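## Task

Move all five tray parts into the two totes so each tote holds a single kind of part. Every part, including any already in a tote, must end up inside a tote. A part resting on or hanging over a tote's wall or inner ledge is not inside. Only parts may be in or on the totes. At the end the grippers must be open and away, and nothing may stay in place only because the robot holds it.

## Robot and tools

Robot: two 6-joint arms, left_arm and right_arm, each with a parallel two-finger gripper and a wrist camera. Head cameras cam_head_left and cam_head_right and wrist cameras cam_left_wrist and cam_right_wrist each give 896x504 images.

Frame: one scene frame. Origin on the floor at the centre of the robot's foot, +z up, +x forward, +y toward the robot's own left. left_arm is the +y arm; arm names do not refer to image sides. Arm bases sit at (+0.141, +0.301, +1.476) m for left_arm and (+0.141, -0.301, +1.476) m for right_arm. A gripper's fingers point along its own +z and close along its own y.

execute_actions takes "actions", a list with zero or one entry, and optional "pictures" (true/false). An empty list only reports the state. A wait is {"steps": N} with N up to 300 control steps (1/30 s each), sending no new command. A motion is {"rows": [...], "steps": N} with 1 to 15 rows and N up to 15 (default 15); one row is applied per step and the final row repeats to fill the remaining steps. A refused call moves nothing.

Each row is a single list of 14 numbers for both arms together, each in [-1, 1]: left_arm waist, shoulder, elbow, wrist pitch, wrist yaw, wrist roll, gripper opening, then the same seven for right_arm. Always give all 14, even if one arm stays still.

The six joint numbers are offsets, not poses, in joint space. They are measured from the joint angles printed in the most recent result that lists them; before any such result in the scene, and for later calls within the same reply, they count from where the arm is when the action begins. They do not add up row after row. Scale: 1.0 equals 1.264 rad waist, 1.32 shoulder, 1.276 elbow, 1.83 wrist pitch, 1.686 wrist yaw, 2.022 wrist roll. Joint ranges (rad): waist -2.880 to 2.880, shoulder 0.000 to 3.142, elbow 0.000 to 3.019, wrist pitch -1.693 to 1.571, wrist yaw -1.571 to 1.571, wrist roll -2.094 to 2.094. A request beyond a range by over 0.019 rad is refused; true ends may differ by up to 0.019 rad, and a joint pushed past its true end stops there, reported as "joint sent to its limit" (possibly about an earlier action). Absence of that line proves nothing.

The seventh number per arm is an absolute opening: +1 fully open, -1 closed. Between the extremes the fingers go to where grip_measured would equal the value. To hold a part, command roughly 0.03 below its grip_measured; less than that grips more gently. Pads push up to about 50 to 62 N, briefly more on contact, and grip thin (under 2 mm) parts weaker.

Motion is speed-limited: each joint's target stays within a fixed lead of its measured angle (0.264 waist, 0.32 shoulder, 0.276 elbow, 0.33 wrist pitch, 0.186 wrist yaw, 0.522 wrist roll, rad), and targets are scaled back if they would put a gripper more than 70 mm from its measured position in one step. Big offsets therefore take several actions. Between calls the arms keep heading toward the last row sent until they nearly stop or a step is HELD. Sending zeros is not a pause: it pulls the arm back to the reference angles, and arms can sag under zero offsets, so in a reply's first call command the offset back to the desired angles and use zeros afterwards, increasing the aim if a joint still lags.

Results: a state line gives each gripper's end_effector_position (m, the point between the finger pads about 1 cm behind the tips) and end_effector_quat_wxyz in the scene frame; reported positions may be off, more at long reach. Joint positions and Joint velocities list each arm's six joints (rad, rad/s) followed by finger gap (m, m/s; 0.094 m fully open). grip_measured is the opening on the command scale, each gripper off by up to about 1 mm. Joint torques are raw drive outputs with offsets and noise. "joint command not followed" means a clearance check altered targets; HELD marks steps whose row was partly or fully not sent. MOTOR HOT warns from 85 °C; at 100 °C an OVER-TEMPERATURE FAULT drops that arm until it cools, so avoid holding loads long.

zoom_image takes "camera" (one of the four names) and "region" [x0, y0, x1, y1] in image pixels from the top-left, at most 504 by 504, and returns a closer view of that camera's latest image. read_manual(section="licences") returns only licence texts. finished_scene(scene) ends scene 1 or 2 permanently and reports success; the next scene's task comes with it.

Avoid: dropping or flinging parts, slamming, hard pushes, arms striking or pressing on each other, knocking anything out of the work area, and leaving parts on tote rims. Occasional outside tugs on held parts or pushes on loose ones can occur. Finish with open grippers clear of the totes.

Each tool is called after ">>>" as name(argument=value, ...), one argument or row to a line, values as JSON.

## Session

>>> execute_actions(
  actions=[],
)

Scene clock: 0.00 s of 6600.00 s.
left_arm: end_effector_position=(+1.0694, +0.3955, +1.2719) grip_measured=-0.992 end_effector_quat_wxyz=(+0.215, -0.659, +0.482, -0.535) | right_arm: end_effector_position=(+0.5219, +0.2370, +1.1566) grip_measured=+1.000 end_effector_quat_wxyz=(-0.033, -0.032, +0.998, +0.031)
Joint positions: left_arm=[ 0.958  1.243  1.629  0.317  0.221 -1.365  0.   ] | right_arm=[-0.258  2.27   1.611 -0.186  1.156  0.292  0.094]
Joint velocities: left_arm=[-0.015 -0.005 -0.002 -0.007  0.022 -0.007  0.   ] | right_arm=[ 0.005 -0.005 -0.002 -0.012 -0.051 -0.037  0.   ]
Joint torques (N m, as the arm reports them, + toward a larger angle): no reading
Motor temperatures (°C, as the motors report them): left_arm=[24 24 24 24 21 23] | right_arm=[24 25 21 22 23 24]

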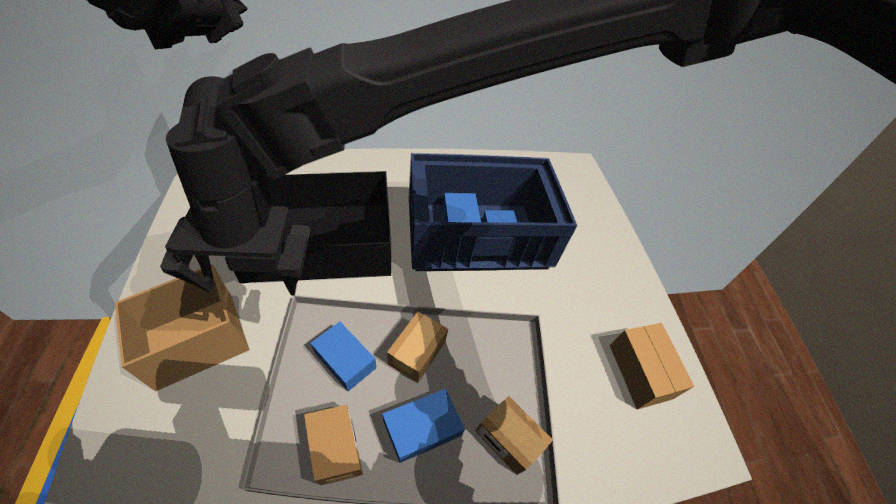

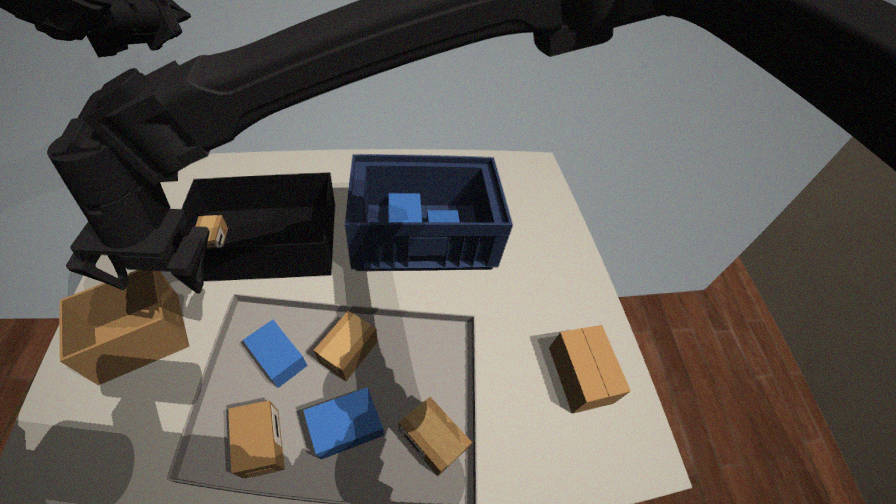

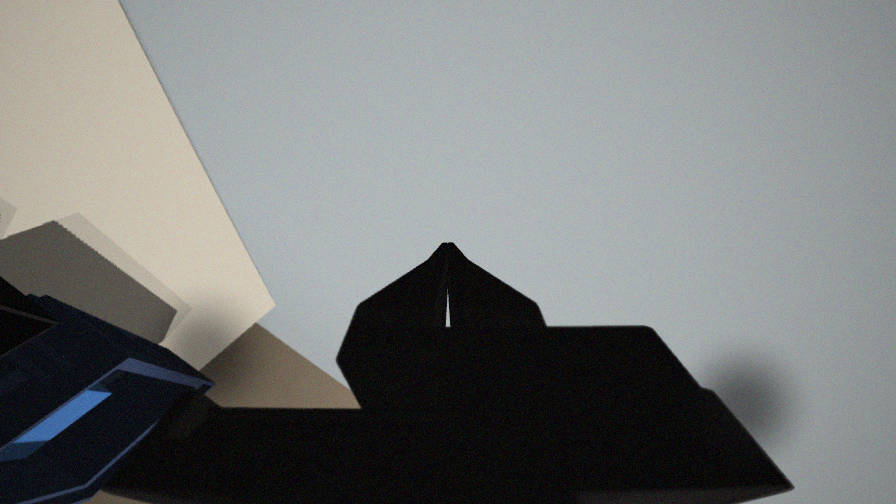

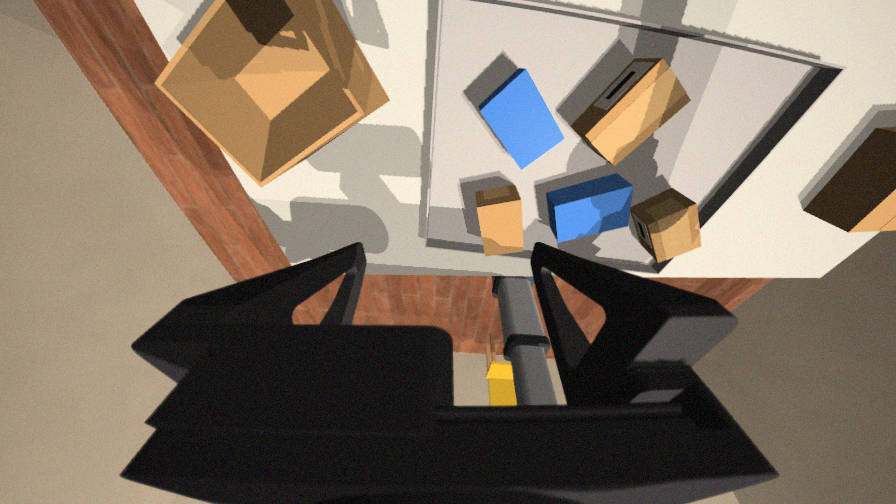

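>>> execute_actions(
  actions=[
    {"rows": [[-0.015,0.015,0.003,-0.03,-0.04,0.05,0.0, -0.012,0,-0.004,0.017,-0.005,-0.04,1.0],[-0.03,0.03,0.006,-0.06,-0.09,0.11,0.3, -0.025,-0.001,-0.009,0.035,-0.01,-0.08,1.0],[-0.045,0.045,0.009,-0.095,-0.14,0.17,0.6, -0.038,-0.002,-0.014,0.053,-0.015,-0.12,1.0],[-0.06,0.06,0.012,-0.13,-0.19,0.23,1.0, -0.052,-0.004,-0.019,0.072,-0.02,-0.165,1.0],[-0.078,0.078,0.015,-0.165,-0.24,0.29,1.0, -0.066,-0.006,-0.024,0.091,-0.026,-0.21,1.0],[-0.096,0.096,0.018,-0.2,-0.29,0.35,1.0, -0.08,-0.008,-0.029,0.11,-0.032,-0.255,1.0],[-0.114,0.114,0.021,-0.235,-0.34,0.41,1.0, -0.095,-0.01,-0.034,0.13,-0.038,-0.3,1.0],[-0.132,0.132,0.024,-0.27,-0.39,0.47,1.0, -0.11,-0.011,-0.039,0.15,-0.044,-0.345,1.0],[-0.15,0.15,0.027,-0.305,-0.44,0.53,1.0, -0.125,-0.012,-0.044,0.17,-0.05,-0.39,1.0],[-0.166,0.166,0.03,-0.338,-0.49,0.59,1.0, -0.139,-0.013,-0.049,0.19,-0.055,-0.43,1.0],[-0.18,0.18,0.033,-0.368,-0.535,0.64,1.0, -0.152,-0.014,-0.054,0.208,-0.06,-0.47,1.0],[-0.193,0.193,0.035,-0.393,-0.575,0.685,1.0, -0.163,-0.015,-0.058,0.224,-0.064,-0.505,1.0],[-0.204,0.204,0.037,-0.414,-0.605,0.72,1.0, -0.172,-0.016,-0.061,0.237,-0.067,-0.53,1.0],[-0.212,0.212,0.039,-0.43,-0.627,0.75,1.0, -0.179,-0.017,-0.064,0.246,-0.069,-0.55,1.0],[-0.217,0.218,0.04,-0.44,-0.64,0.769,1.0, -0.183,-0.017,-0.065,0.252,-0.07,-0.564,1.0]], "steps": 15},
  ],
  pictures=false,
)

>>> execute_actions(
  actions=[
    {"steps": 45},
  ],
)

Scene clock: 39.40 s of 6600.00 s.
left_arm: end_effector_position=(+0.9241, +0.2777, +1.1078) grip_measured=+1.000 end_effector_quat_wxyz=(+0.091, -0.526, +0.838, -0.111) | right_arm: end_effector_position=(+0.5364, +0.1795, +1.0384) grip_measured=+1.000 end_effector_quat_wxyz=(-0.002, -0.283, +0.959, +0.015)
Joint positions: left_arm=[ 0.805  1.409  1.632 -0.235 -0.565 -0.699  0.094] | right_arm=[-0.451  2.27   1.547  0.222  1.046 -0.578  0.094]
Joint velocities: left_arm=[-0.474  0.65   0.071 -1.463 -1.429  1.487  0.   ] | right_arm=[-0.669 -0.005 -0.081  0.613 -0.081 -1.751  0.   ]
Joint torques (N m, as the arm reports them, + toward a larger angle): left_arm=[-10.52 -11.95   5.68  -0.17   0.26   0.04] | right_arm=[14.11 -6.16 -1.49  0.54 -0.26 -0.09]
Motor temperatures (°C, as the motors report them): left_arm=[24 27 25 24 21 23] | right_arm=[27 25 21 22 23 24]
Steps of this call (steps 1 to 90: nothing new was sent; then 35.90 s passed at rest; steps 91 to 105: all 15 steps of this action). Readings (joint positions):
91: left_arm=[0.956 1.244 1.629 0.311 0.192 -1.353] | right_arm=[-0.258 2.270 1.611 -0.183 1.155 0.281]
92: left_arm=[0.953 1.244 1.629 0.292 0.131 -1.321] | right_arm=[-0.259 2.270 1.610 -0.171 1.150 0.257]
94: left_arm=[0.940 1.247 1.629 0.216 -0.018 -1.213] | right_arm=[-0.263 2.270 1.603 -0.124 1.134 0.175]
98: left_arm=[0.898 1.283 1.629 0.063 -0.244 -1.003] | right_arm=[-0.303 2.270 1.581 0.003 1.095 -0.078]
105: the state above

Scene clock: 40.90 s of 6600.00 s.
left_arm: end_effector_position=(+0.8523, +0.1947, +1.0950) grip_measured=+1.000 end_effector_quat_wxyz=(-0.004, -0.005, +1.000, -0.000) | right_arm: end_effector_position=(+0.5367, +0.1471, +1.0012) grip_measured=+1.000 end_effector_quat_wxyz=(-0.015, -0.384, +0.923, -0.008)
Joint positions: left_arm=[ 0.687  1.538  1.666 -0.476 -0.856  0.174  0.094] | right_arm=[-0.516  2.267  1.543  0.262  1.043 -0.841  0.094]
Joint velocities: left_arm=[-0.005 -0.015  0.032  0.017  0.051  0.007  0.   ] | right_arm=[-0.015  0.005 -0.007  0.002 -0.051  0.022  0.   ]
Joint torques (N m, as the arm reports them, + toward a larger angle): left_arm=[-10.89 -11.45   4.15  -0.76  -0.05   0.05] | right_arm=[15.55 -6.52 -1.78  0.83 -0.18 -0.14]
Motor temperatures (°C, as the motors report them): left_arm=[24 27 25 24 21 23] | right_arm=[27 25 21 22 23 24]
Steps of this call (steps 1 to 45: the robot went on to your last target). Readings (joint positions):
1: left_arm=[0.789 1.431 1.635 -0.284 -0.630 -0.639] | right_arm=[-0.471 2.270 1.545 0.239 1.045 -0.631]
2: left_arm=[0.771 1.456 1.640 -0.336 -0.713 -0.560] | right_arm=[-0.488 2.270 1.544 0.249 1.045 -0.673]
4: left_arm=[0.735 1.505 1.649 -0.421 -0.831 -0.370] | right_arm=[-0.511 2.269 1.543 0.257 1.045 -0.733]
8: left_arm=[0.691 1.571 1.649 -0.471 -0.851 -0.054] | right_arm=[-0.516 2.267 1.543 0.262 1.043 -0.797]
45: the state above
All arms were judged still, so your last target was given up. Only a new action makes them travel on or press farther. Fingers that are still opening or closing keep moving.

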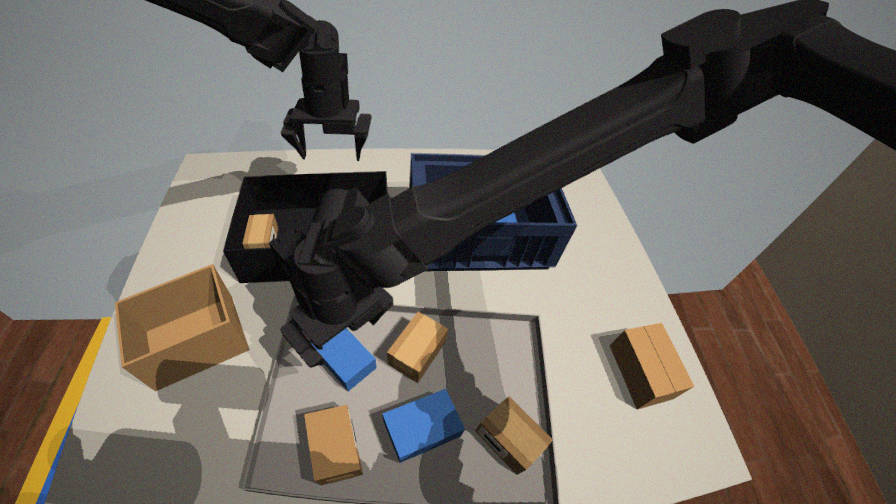

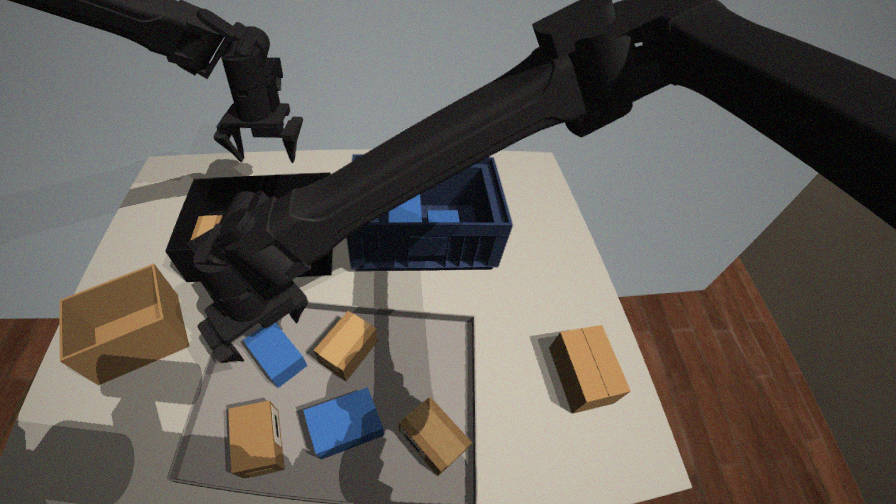

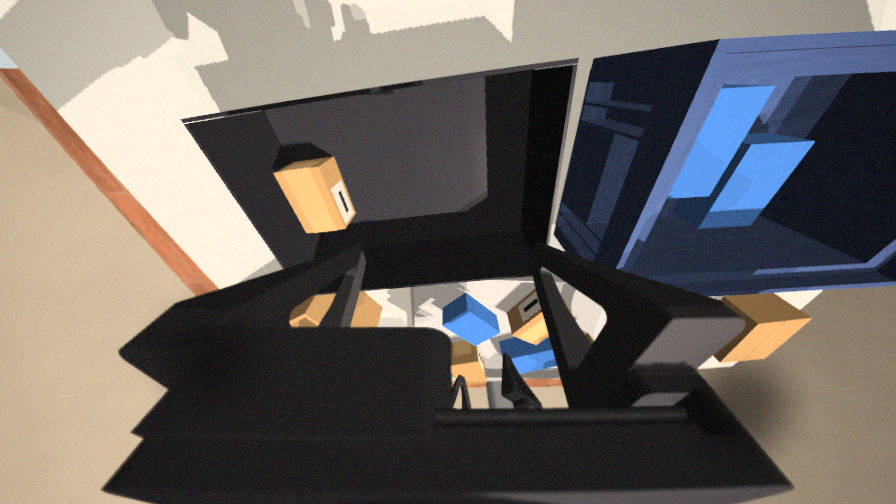

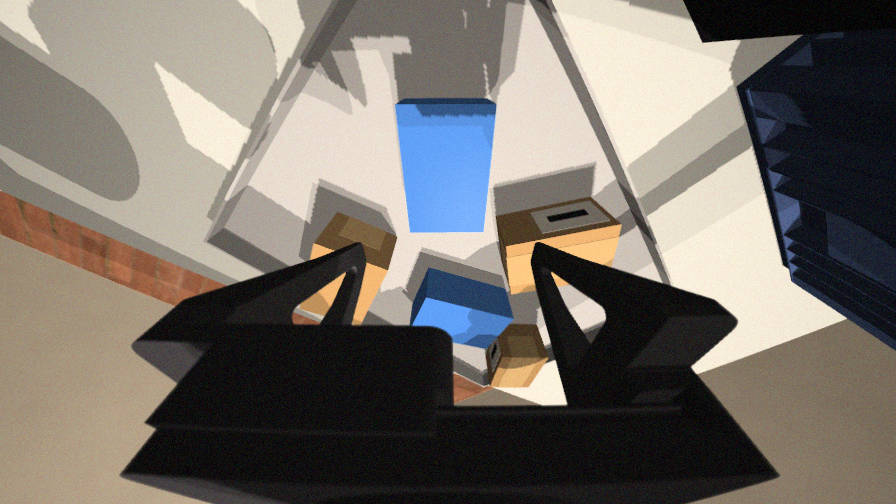

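>>> execute_actions(
  actions=[],
)

Scene clock: 49.70 s of 6600.00 s.
left_arm: end_effector_position=(+0.8523, +0.1947, +1.0950) grip_measured=+1.000 end_effector_quat_wxyz=(-0.004, -0.005, +1.000, -0.000) | right_arm: end_effector_position=(+0.5367, +0.1471, +1.0012) grip_measured=+1.000 end_effector_quat_wxyz=(-0.015, -0.384, +0.923, -0.008)
Joint positions: left_arm=[ 0.687  1.538  1.666 -0.476 -0.856  0.174  0.094] | right_arm=[-0.516  2.267  1.543  0.262  1.043 -0.841  0.094]
Joint velocities: left_arm=[-0.005  0.005 -0.002 -0.017  0.007  0.051  0.   ] | right_arm=[ 0.005 -0.005  0.002  0.002 -0.007  0.022  0.   ]
Joint torques (N m, as the arm reports them, + toward a larger angle): left_arm=[-10.89 -11.44   4.14  -0.74  -0.04   0.05] | right_arm=[15.48 -6.63 -1.74  0.82 -0.18 -0.15]
Motor temperatures (°C, as the motors report them): left_arm=[24 27 25 24 21 23] | right_arm=[28 25 21 22 23 24]
Steps of this call (steps 1 to 90: nothing new was sent; then 5.80 s passed at rest). Readings (joint positions):
1: left_arm=[0.687 1.538 1.666 -0.476 -0.856 0.174] | right_arm=[-0.516 2.267 1.543 0.262 1.043 -0.841]
2: left_arm=[0.687 1.538 1.666 -0.476 -0.856 0.174] | right_arm=[-0.516 2.267 1.543 0.262 1.043 -0.841]
4: left_arm=[0.687 1.538 1.666 -0.476 -0.856 0.174] | right_arm=[-0.516 2.267 1.543 0.262 1.043 -0.841]
8: left_arm=[0.687 1.538 1.666 -0.476 -0.856 0.174] | right_arm=[-0.516 2.267 1.543 0.262 1.043 -0.841]
90: the state above

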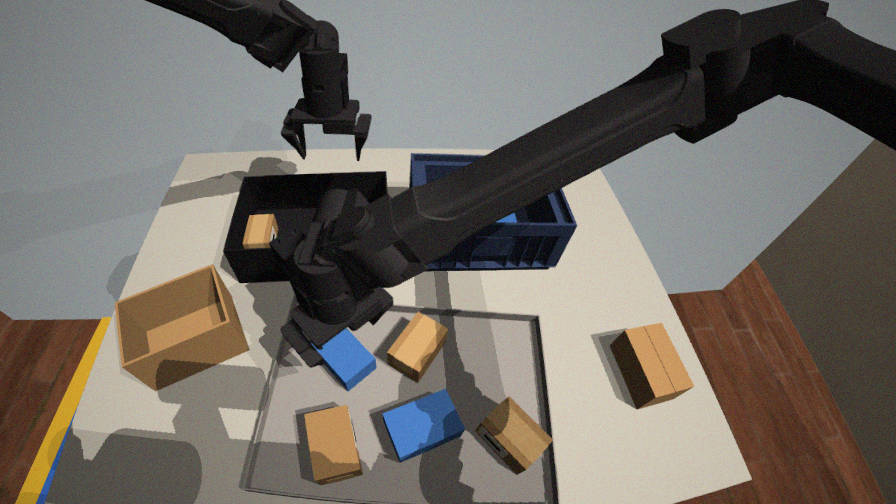

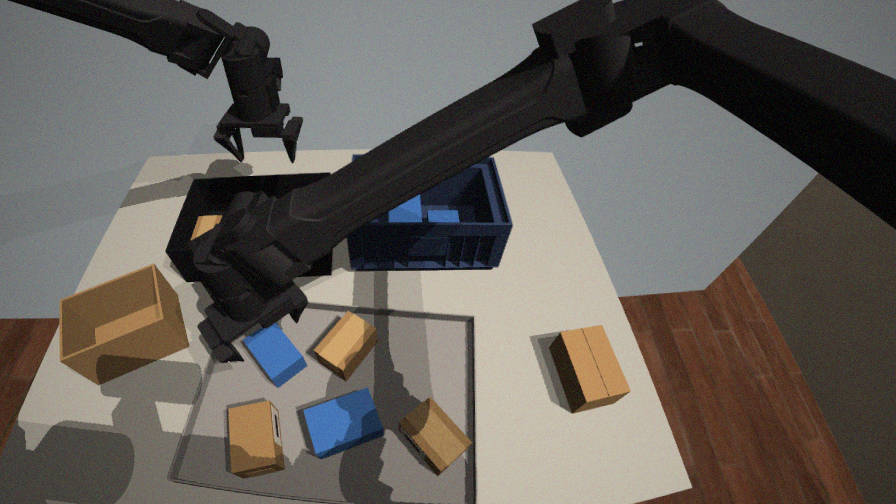

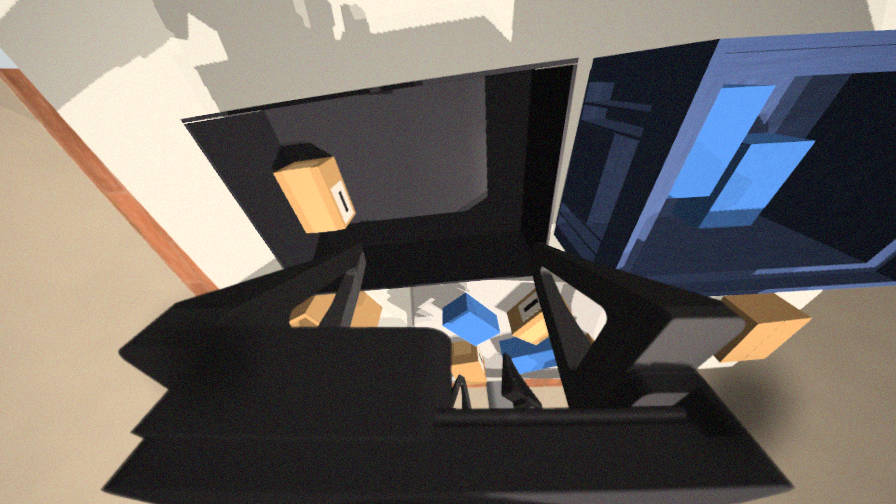

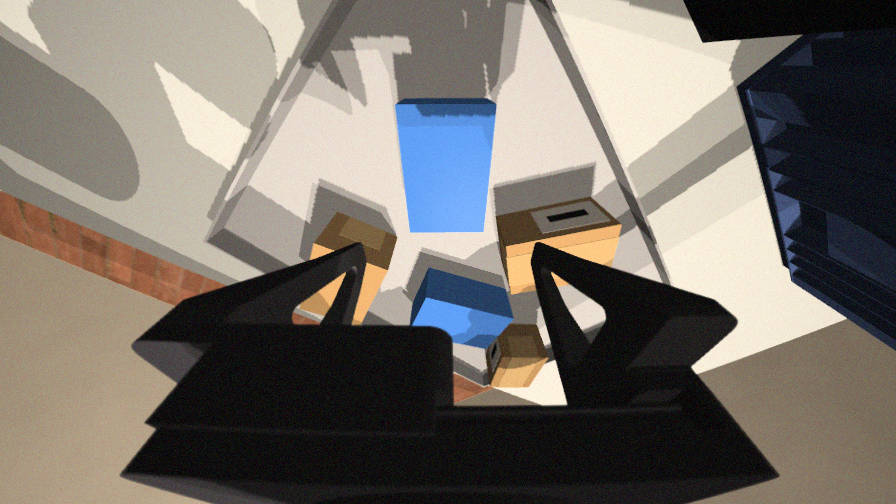

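>>> execute_actions(
  actions=[
    {"rows": [[0,-0.02,0,0,0,0,1,-0.004,0.008,0.014,0.002,-0.006,-0.004,1],[0,-0.04,0,0,0,0,1,-0.009,0.016,0.028,0.004,-0.013,-0.009,1],[0,-0.06,0,0,0,0,1,-0.014,0.024,0.042,0.006,-0.02,-0.014,1],[0,-0.08,0,0,0,0,1,-0.018,0.032,0.056,0.008,-0.026,-0.018,1],[0,-0.1,0,0,0,0,1,-0.022,0.04,0.07,0.01,-0.033,-0.023,1],[0,-0.12,0,0,0,0,1,-0.026,0.047,0.083,0.012,-0.039,-0.027,1],[0,-0.135,0,0,0,0,1,-0.03,0.054,0.096,0.014,-0.045,-0.031,1],[0,-0.15,0,0,0,0,1,-0.035,0.0606,0.1074,0.0158,-0.0498,-0.0351,1]], "steps": 15},
  ],
)

>>> execute_actions(
  actions=[
    {"steps": 15},
  ],
)

Scene clock: 68.83 s of 6600.00 s.
left_arm: end_effector_position=(+0.9109, +0.2981, +1.1734) grip_measured=+1.000 end_effector_quat_wxyz=(+0.060, -0.080, +0.995, +0.011) | right_arm: end_effector_position=(+0.5625, +0.1709, +0.9713) grip_measured=+1.000 end_effector_quat_wxyz=(+0.014, -0.376, +0.927, +0.009)
Joint positions: left_arm=[ 0.687  1.332  1.657 -0.476 -0.856  0.174  0.094] | right_arm=[-0.54   2.335  1.676  0.279  0.963 -0.898  0.094]
Joint velocities: left_arm=[ 0.005 -0.415  0.046 -0.012  0.007  0.066  0.   ] | right_arm=[-0.073  0.005  0.012  0.012  0.022 -0.081  0.   ]
Joint torques (N m, as the arm reports them, + toward a larger angle): left_arm=[-8.16 -9.28  4.56  0.02  0.04 -0.13] | right_arm=[13.1  -4.05 -0.08  0.81 -0.21 -0.17]
Motor temperatures (°C, as the motors report them): left_arm=[25 26 25 24 21 23] | right_arm=[28 25 21 22 23 24]
Steps of this call (steps 1 to 90: nothing new was sent; then 15.63 s passed at rest; steps 91 to 105: all 15 steps of this action). Readings (joint positions):
91: left_arm=[0.687 1.538 1.666 -0.476 -0.856 0.174] | right_arm=[-0.516 2.267 1.544 0.262 1.041 -0.841]
92: left_arm=[0.687 1.536 1.666 -0.476 -0.856 0.174] | right_arm=[-0.516 2.269 1.549 0.262 1.035 -0.842]
94: left_arm=[0.687 1.525 1.661 -0.476 -0.856 0.174] | right_arm=[-0.516 2.280 1.574 0.262 1.014 -0.850]
98: left_arm=[0.687 1.470 1.655 -0.476 -0.856 0.174] | right_arm=[-0.519 2.316 1.649 0.272 0.971 -0.874]
105: the state above

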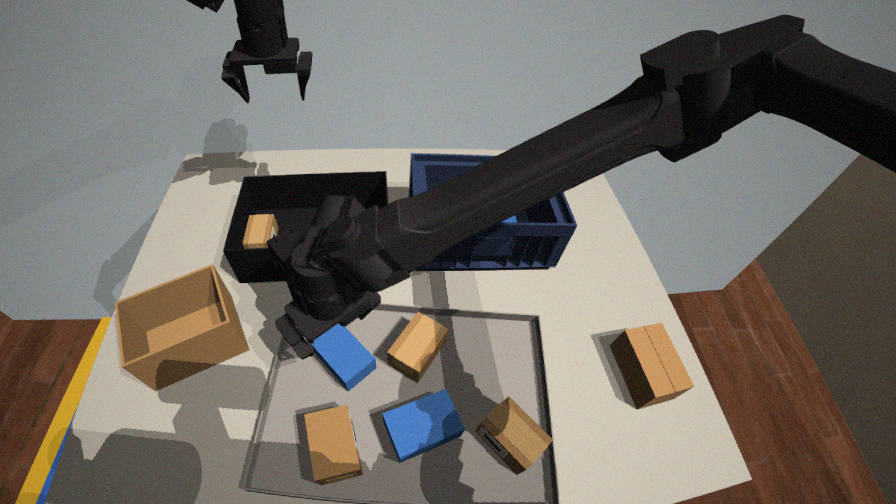

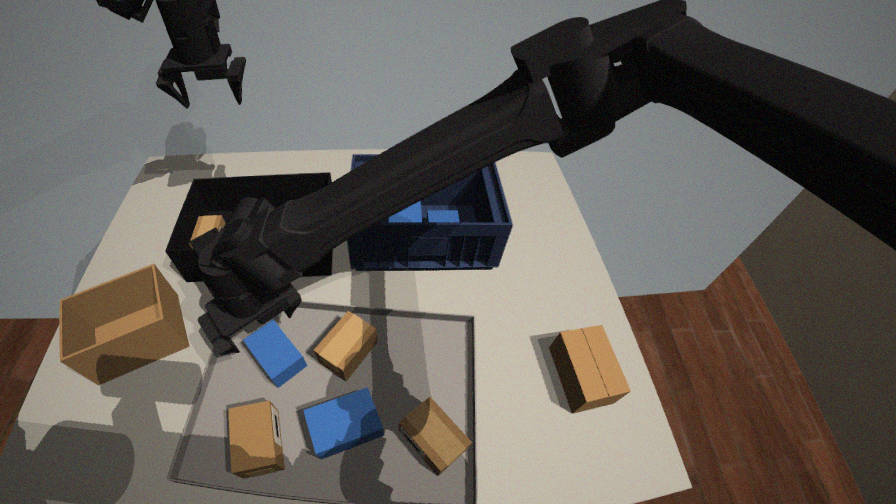

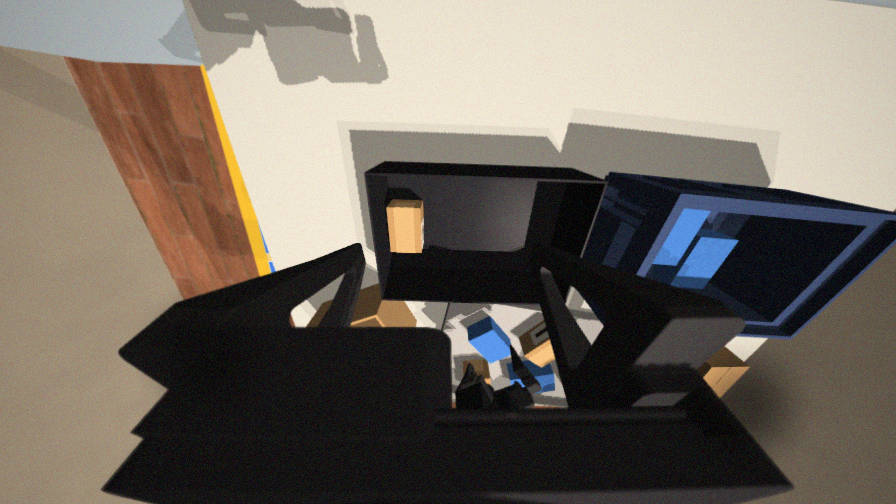

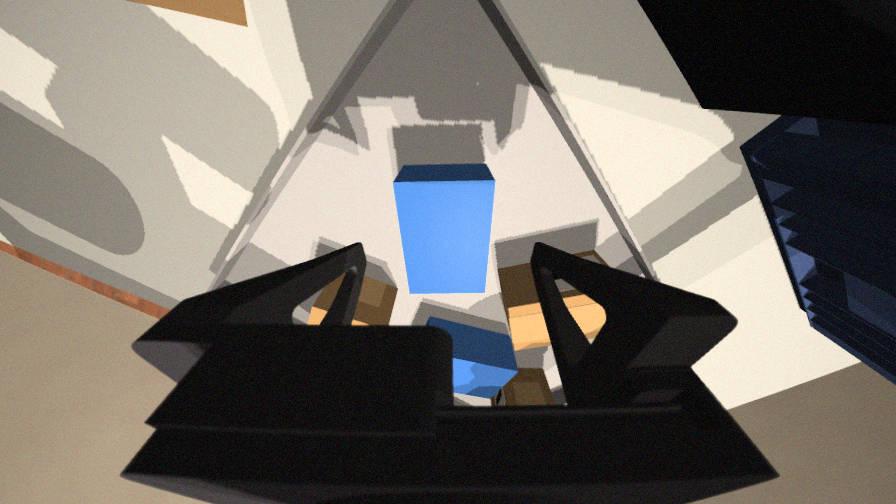

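Scene clock: 69.33 s of 6600.00 s.
left_arm: end_effector_position=(+0.9133, +0.2978, +1.1727) grip_measured=+1.000 end_effector_quat_wxyz=(+0.061, -0.081, +0.995, +0.012) | right_arm: end_effector_position=(+0.5612, +0.1688, +0.9684) grip_measured=+1.000 end_effector_quat_wxyz=(+0.012, -0.378, +0.926, +0.007)
Joint positions: left_arm=[ 0.687  1.337  1.665 -0.476 -0.856  0.174  0.094] | right_arm=[-0.544  2.336  1.676  0.279  0.963 -0.903  0.094]
Joint velocities: left_arm=[-0.005  0.015  0.012  0.002  0.066 -0.051  0.   ] | right_arm=[-0.005  0.005 -0.002 -0.022 -0.037  0.007  0.   ]
Joint torques (N m, as the arm reports them, + toward a larger angle): left_arm=[ -8.26 -11.49   4.18  -0.02   0.04  -0.13] | right_arm=[13.72 -4.12 -0.14  0.79 -0.2  -0.17]
Motor temperatures (°C, as the motors report them): left_arm=[25 26 25 24 21 23] | right_arm=[28 25 21 22 23 24]
Steps of this call (steps 1 to 15: the robot went on to your last target). Readings (joint positions):
1: left_arm=[0.687 1.320 1.659 -0.476 -0.856 0.174] | right_arm=[-0.542 2.336 1.676 0.279 0.963 -0.899]
2: left_arm=[0.687 1.312 1.662 -0.476 -0.856 0.174] | right_arm=[-0.543 2.336 1.676 0.279 0.963 -0.900]
4: left_arm=[0.687 1.307 1.665 -0.476 -0.856 0.174] | right_arm=[-0.544 2.336 1.676 0.279 0.963 -0.901]
8: left_arm=[0.687 1.317 1.665 -0.476 -0.856 0.174] | right_arm=[-0.544 2.336 1.676 0.279 0.963 -0.903]
15: the state above
All arms were judged still, so your last target was given up. Only a new action makes them travel on or press farther. Fingers that are still opening or closing keep moving.

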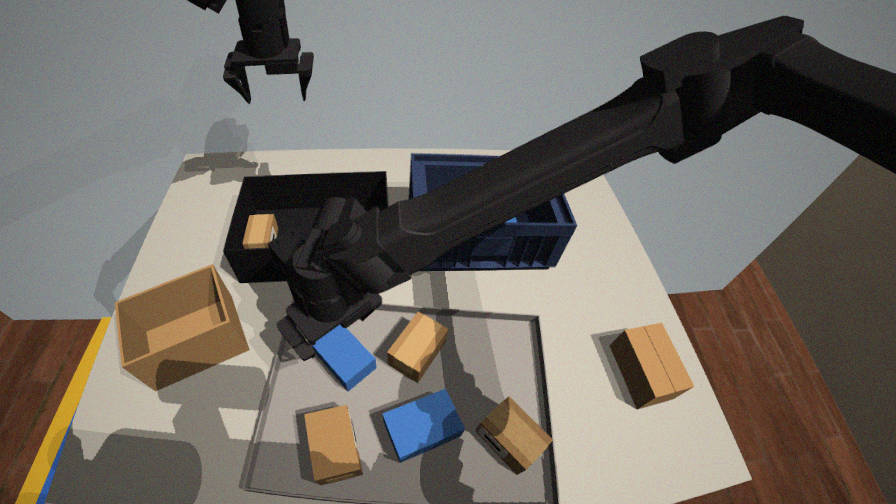

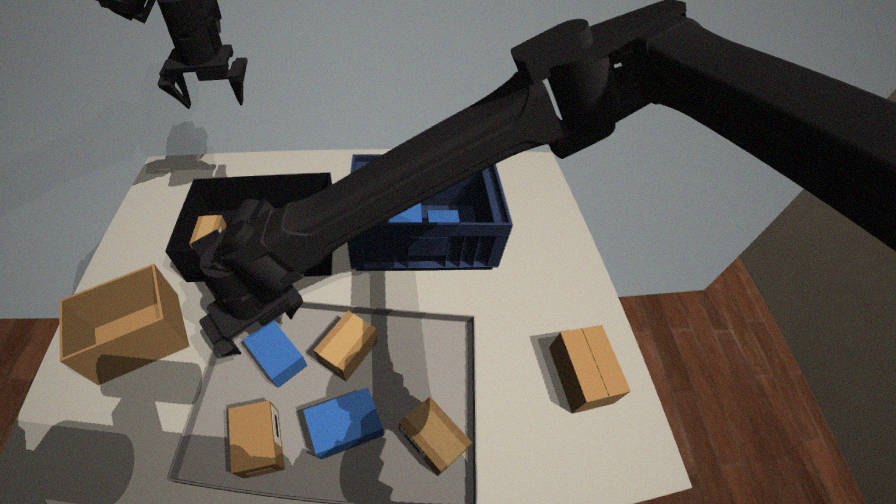

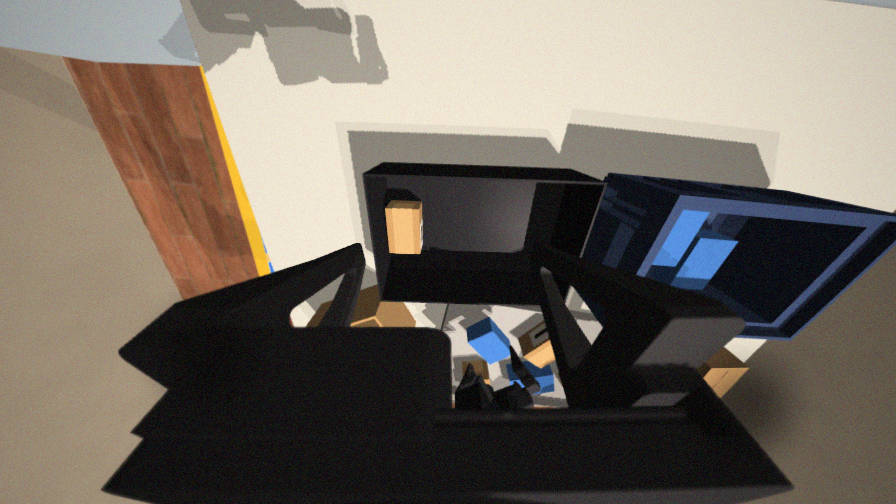

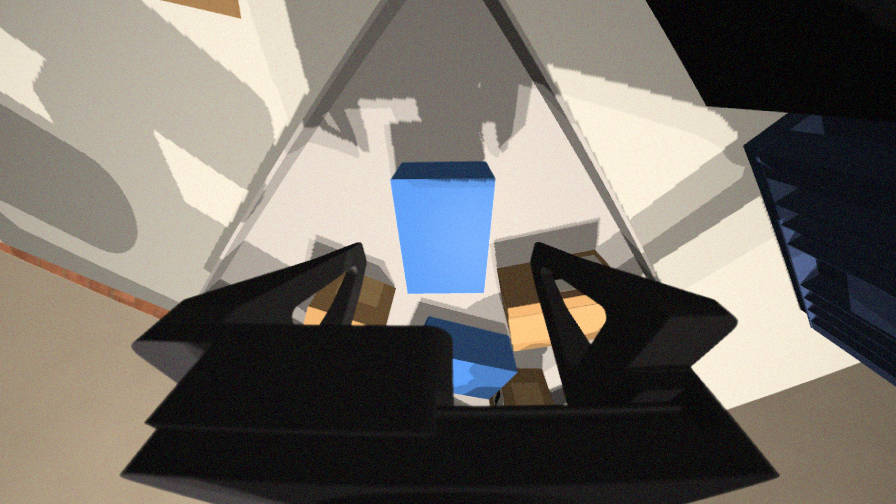

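>>> zoom_image(
  camera="cam_right_wrist",
  region=[340, 130, 560, 310],
)

Region (340, 130, 560, 310) of cam_right_wrist's 896x504 image, scaled by 2.291, with more detail than that image has; it fills the top 412 rows of this view, and the rest is white.

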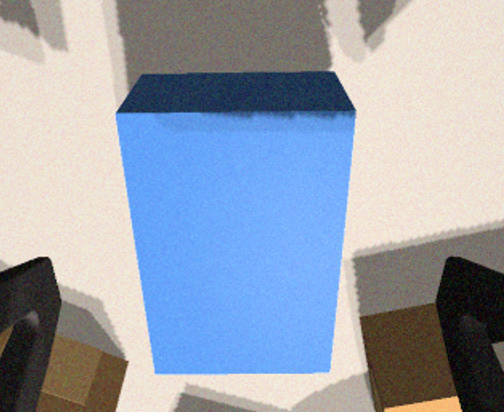

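>>> execute_actions(
  actions=[
    {"rows": [[0,0,0,0,0,0,1,-0.009,0.007,0.008,0.001,-0.003,-0.003,1],[0,0,0,0,0,0,1,-0.018,0.014,0.016,0.002,-0.006,-0.005,1],[0,0,0,0,0,0,1,-0.027,0.021,0.024,0.003,-0.01,-0.008,1],[0,0,0,0,0,0,1,-0.036,0.028,0.032,0.005,-0.013,-0.011,1],[0,0,0,0,0,0,1,-0.045,0.035,0.04,0.006,-0.016,-0.014,1],[0,0,0,0,0,0,1,-0.053,0.0417,0.0486,0.007,-0.0196,-0.016,1]], "steps": 15},
  ],
)

>>> execute_actions(
  actions=[
    {"steps": 8},
  ],
)

Scene clock: 85.10 s of 6600.00 s.
left_arm: end_effector_position=(+0.9133, +0.2978, +1.1727) grip_measured=+1.000 end_effector_quat_wxyz=(+0.061, -0.081, +0.995, +0.012) | right_arm: end_effector_position=(+0.5517, +0.1544, +0.9245) grip_measured=+1.000 end_effector_quat_wxyz=(+0.001, -0.379, +0.926, -0.001)
Joint positions: left_arm=[ 0.687  1.337  1.665 -0.476 -0.856  0.174  0.094] | right_arm=[-0.604  2.384  1.732  0.281  0.934 -0.926  0.094]
Joint velocities: left_arm=[-0.005 -0.005  0.022  0.002  0.007  0.037  0.   ] | right_arm=[-0.073  0.015 -0.002 -0.012  0.007  0.007  0.   ]
Joint torques (N m, as the arm reports them, + toward a larger angle): left_arm=[ -8.22 -11.61   4.16   0.01   0.04  -0.14] | right_arm=[13.36 -4.41 -0.3   0.77 -0.18 -0.18]
Motor temperatures (°C, as the motors report them): left_arm=[24 26 24 24 21 23] | right_arm=[28 25 21 22 23 24]
Steps of this call (steps 1 to 90: nothing new was sent; then 12.27 s passed at rest; steps 91 to 105: all 15 steps of this action). Readings (joint positions):
91: left_arm=[0.687 1.337 1.665 -0.476 -0.856 0.174] | right_arm=[-0.544 2.336 1.676 0.279 0.963 -0.904]
92: left_arm=[0.687 1.337 1.665 -0.476 -0.856 0.174] | right_arm=[-0.544 2.337 1.677 0.279 0.962 -0.904]
94: left_arm=[0.687 1.337 1.665 -0.476 -0.856 0.174] | right_arm=[-0.546 2.344 1.691 0.279 0.952 -0.908]
98: left_arm=[0.687 1.337 1.665 -0.476 -0.856 0.174] | right_arm=[-0.565 2.369 1.730 0.281 0.934 -0.919]
105: the state above

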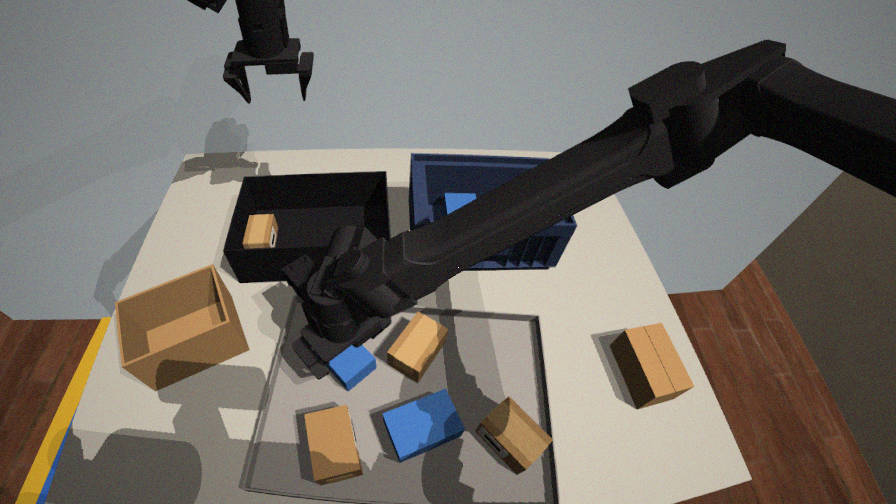

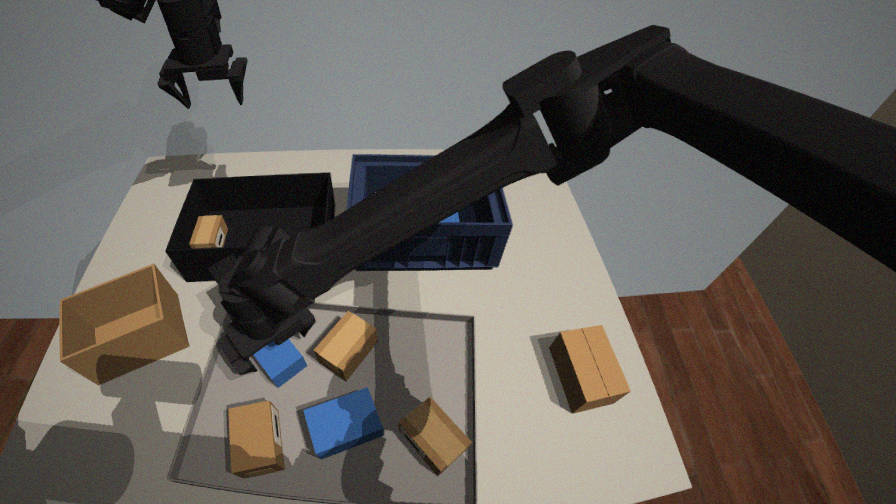

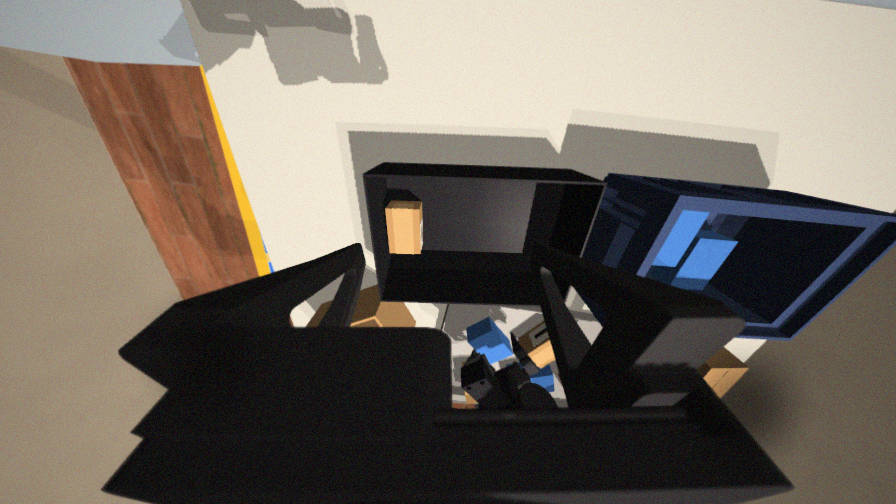

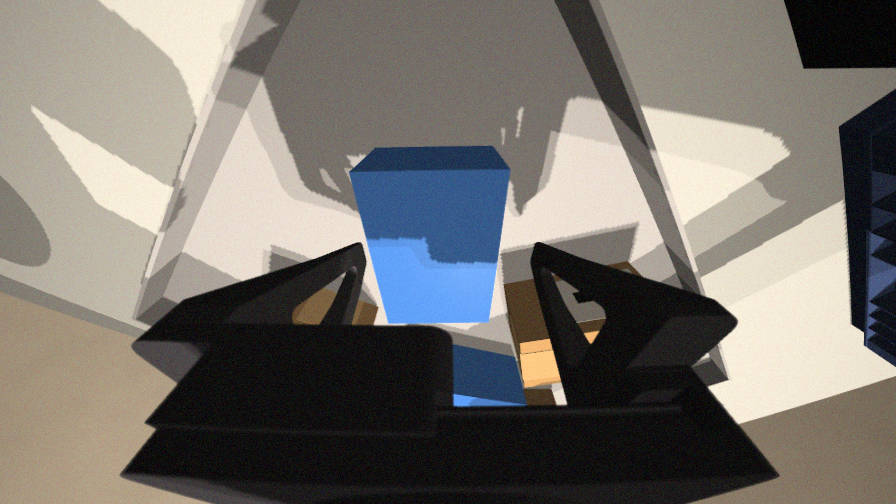

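Scene clock: 85.37 s of 6600.00 s.
left_arm: end_effector_position=(+0.9133, +0.2978, +1.1727) grip_measured=+1.000 end_effector_quat_wxyz=(+0.061, -0.081, +0.995, +0.012) | right_arm: end_effector_position=(+0.5512, +0.1536, +0.9236) grip_measured=+1.000 end_effector_quat_wxyz=(-0.000, -0.379, +0.925, -0.002)
Joint positions: left_arm=[ 0.687  1.337  1.665 -0.476 -0.856  0.174  0.094] | right_arm=[-0.605  2.384  1.732  0.281  0.934 -0.927  0.094]
Joint velocities: left_arm=[-0.005 -0.005  0.002 -0.017 -0.066 -0.037  0.   ] | right_arm=[-0.015  0.005  0.017 -0.017 -0.081  0.022  0.   ]
Joint torques (N m, as the arm reports them, + toward a larger angle): left_arm=[ -8.24 -11.64   4.16   0.01   0.04  -0.13] | right_arm=[12.99 -4.74 -0.43  0.7  -0.16 -0.14]
Motor temperatures (°C, as the motors report them): left_arm=[24 26 24 24 21 23] | right_arm=[28 25 21 22 23 24]
Steps of this call (steps 1 to 8: the robot went on to your last target). Readings (joint positions):
1: left_arm=[0.687 1.337 1.665 -0.476 -0.856 0.174] | right_arm=[-0.605 2.384 1.732 0.281 0.934 -0.926]
2: left_arm=[0.687 1.337 1.665 -0.476 -0.856 0.174] | right_arm=[-0.605 2.384 1.732 0.281 0.934 -0.927]
4: left_arm=[0.687 1.337 1.665 -0.476 -0.856 0.174] | right_arm=[-0.605 2.384 1.732 0.281 0.934 -0.927]
8: the state above

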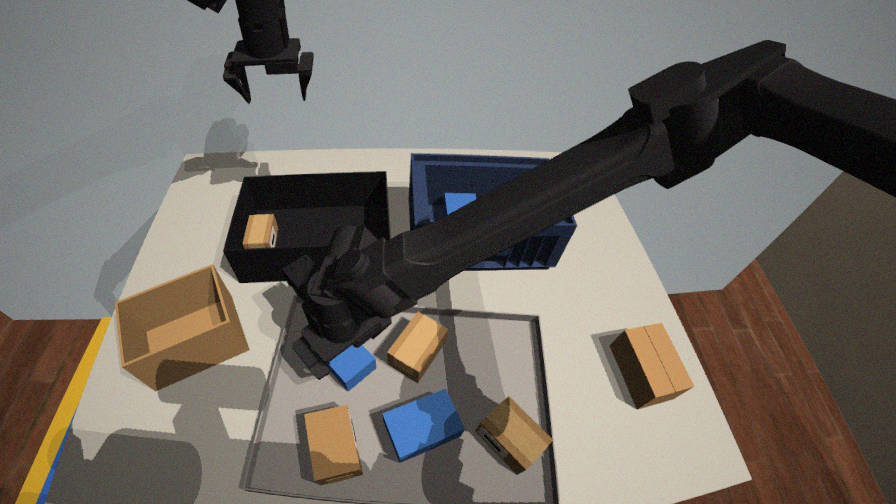

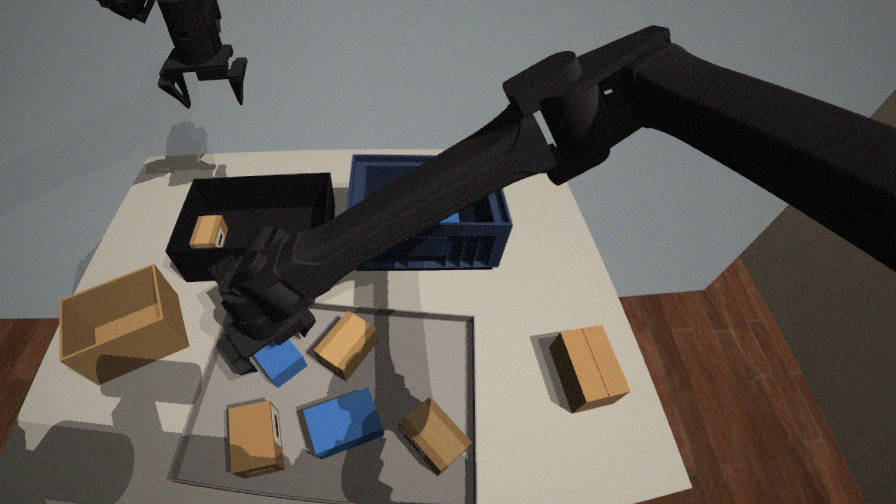

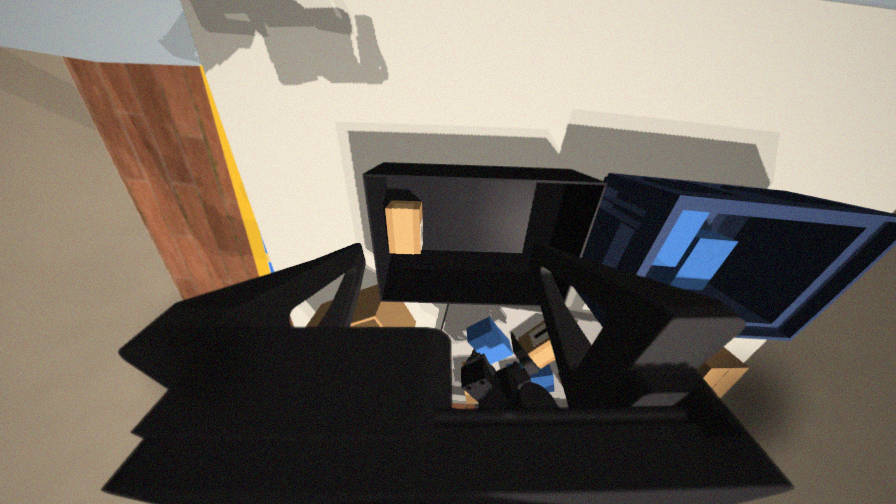

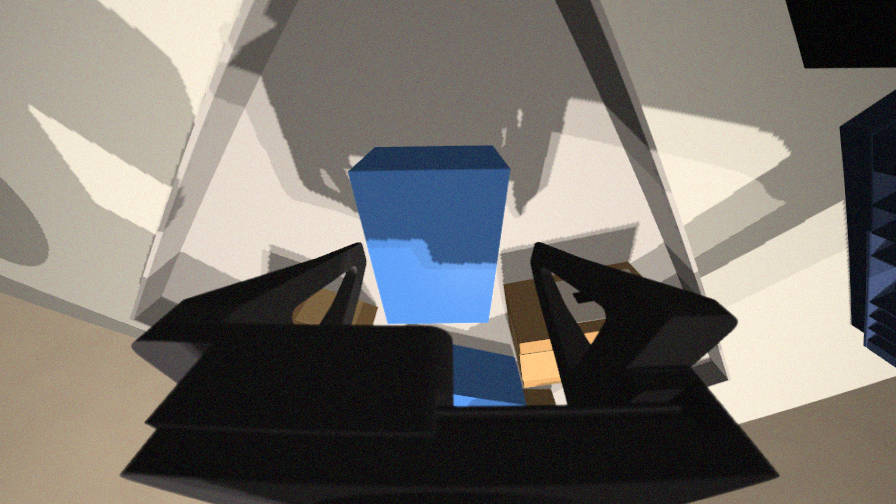

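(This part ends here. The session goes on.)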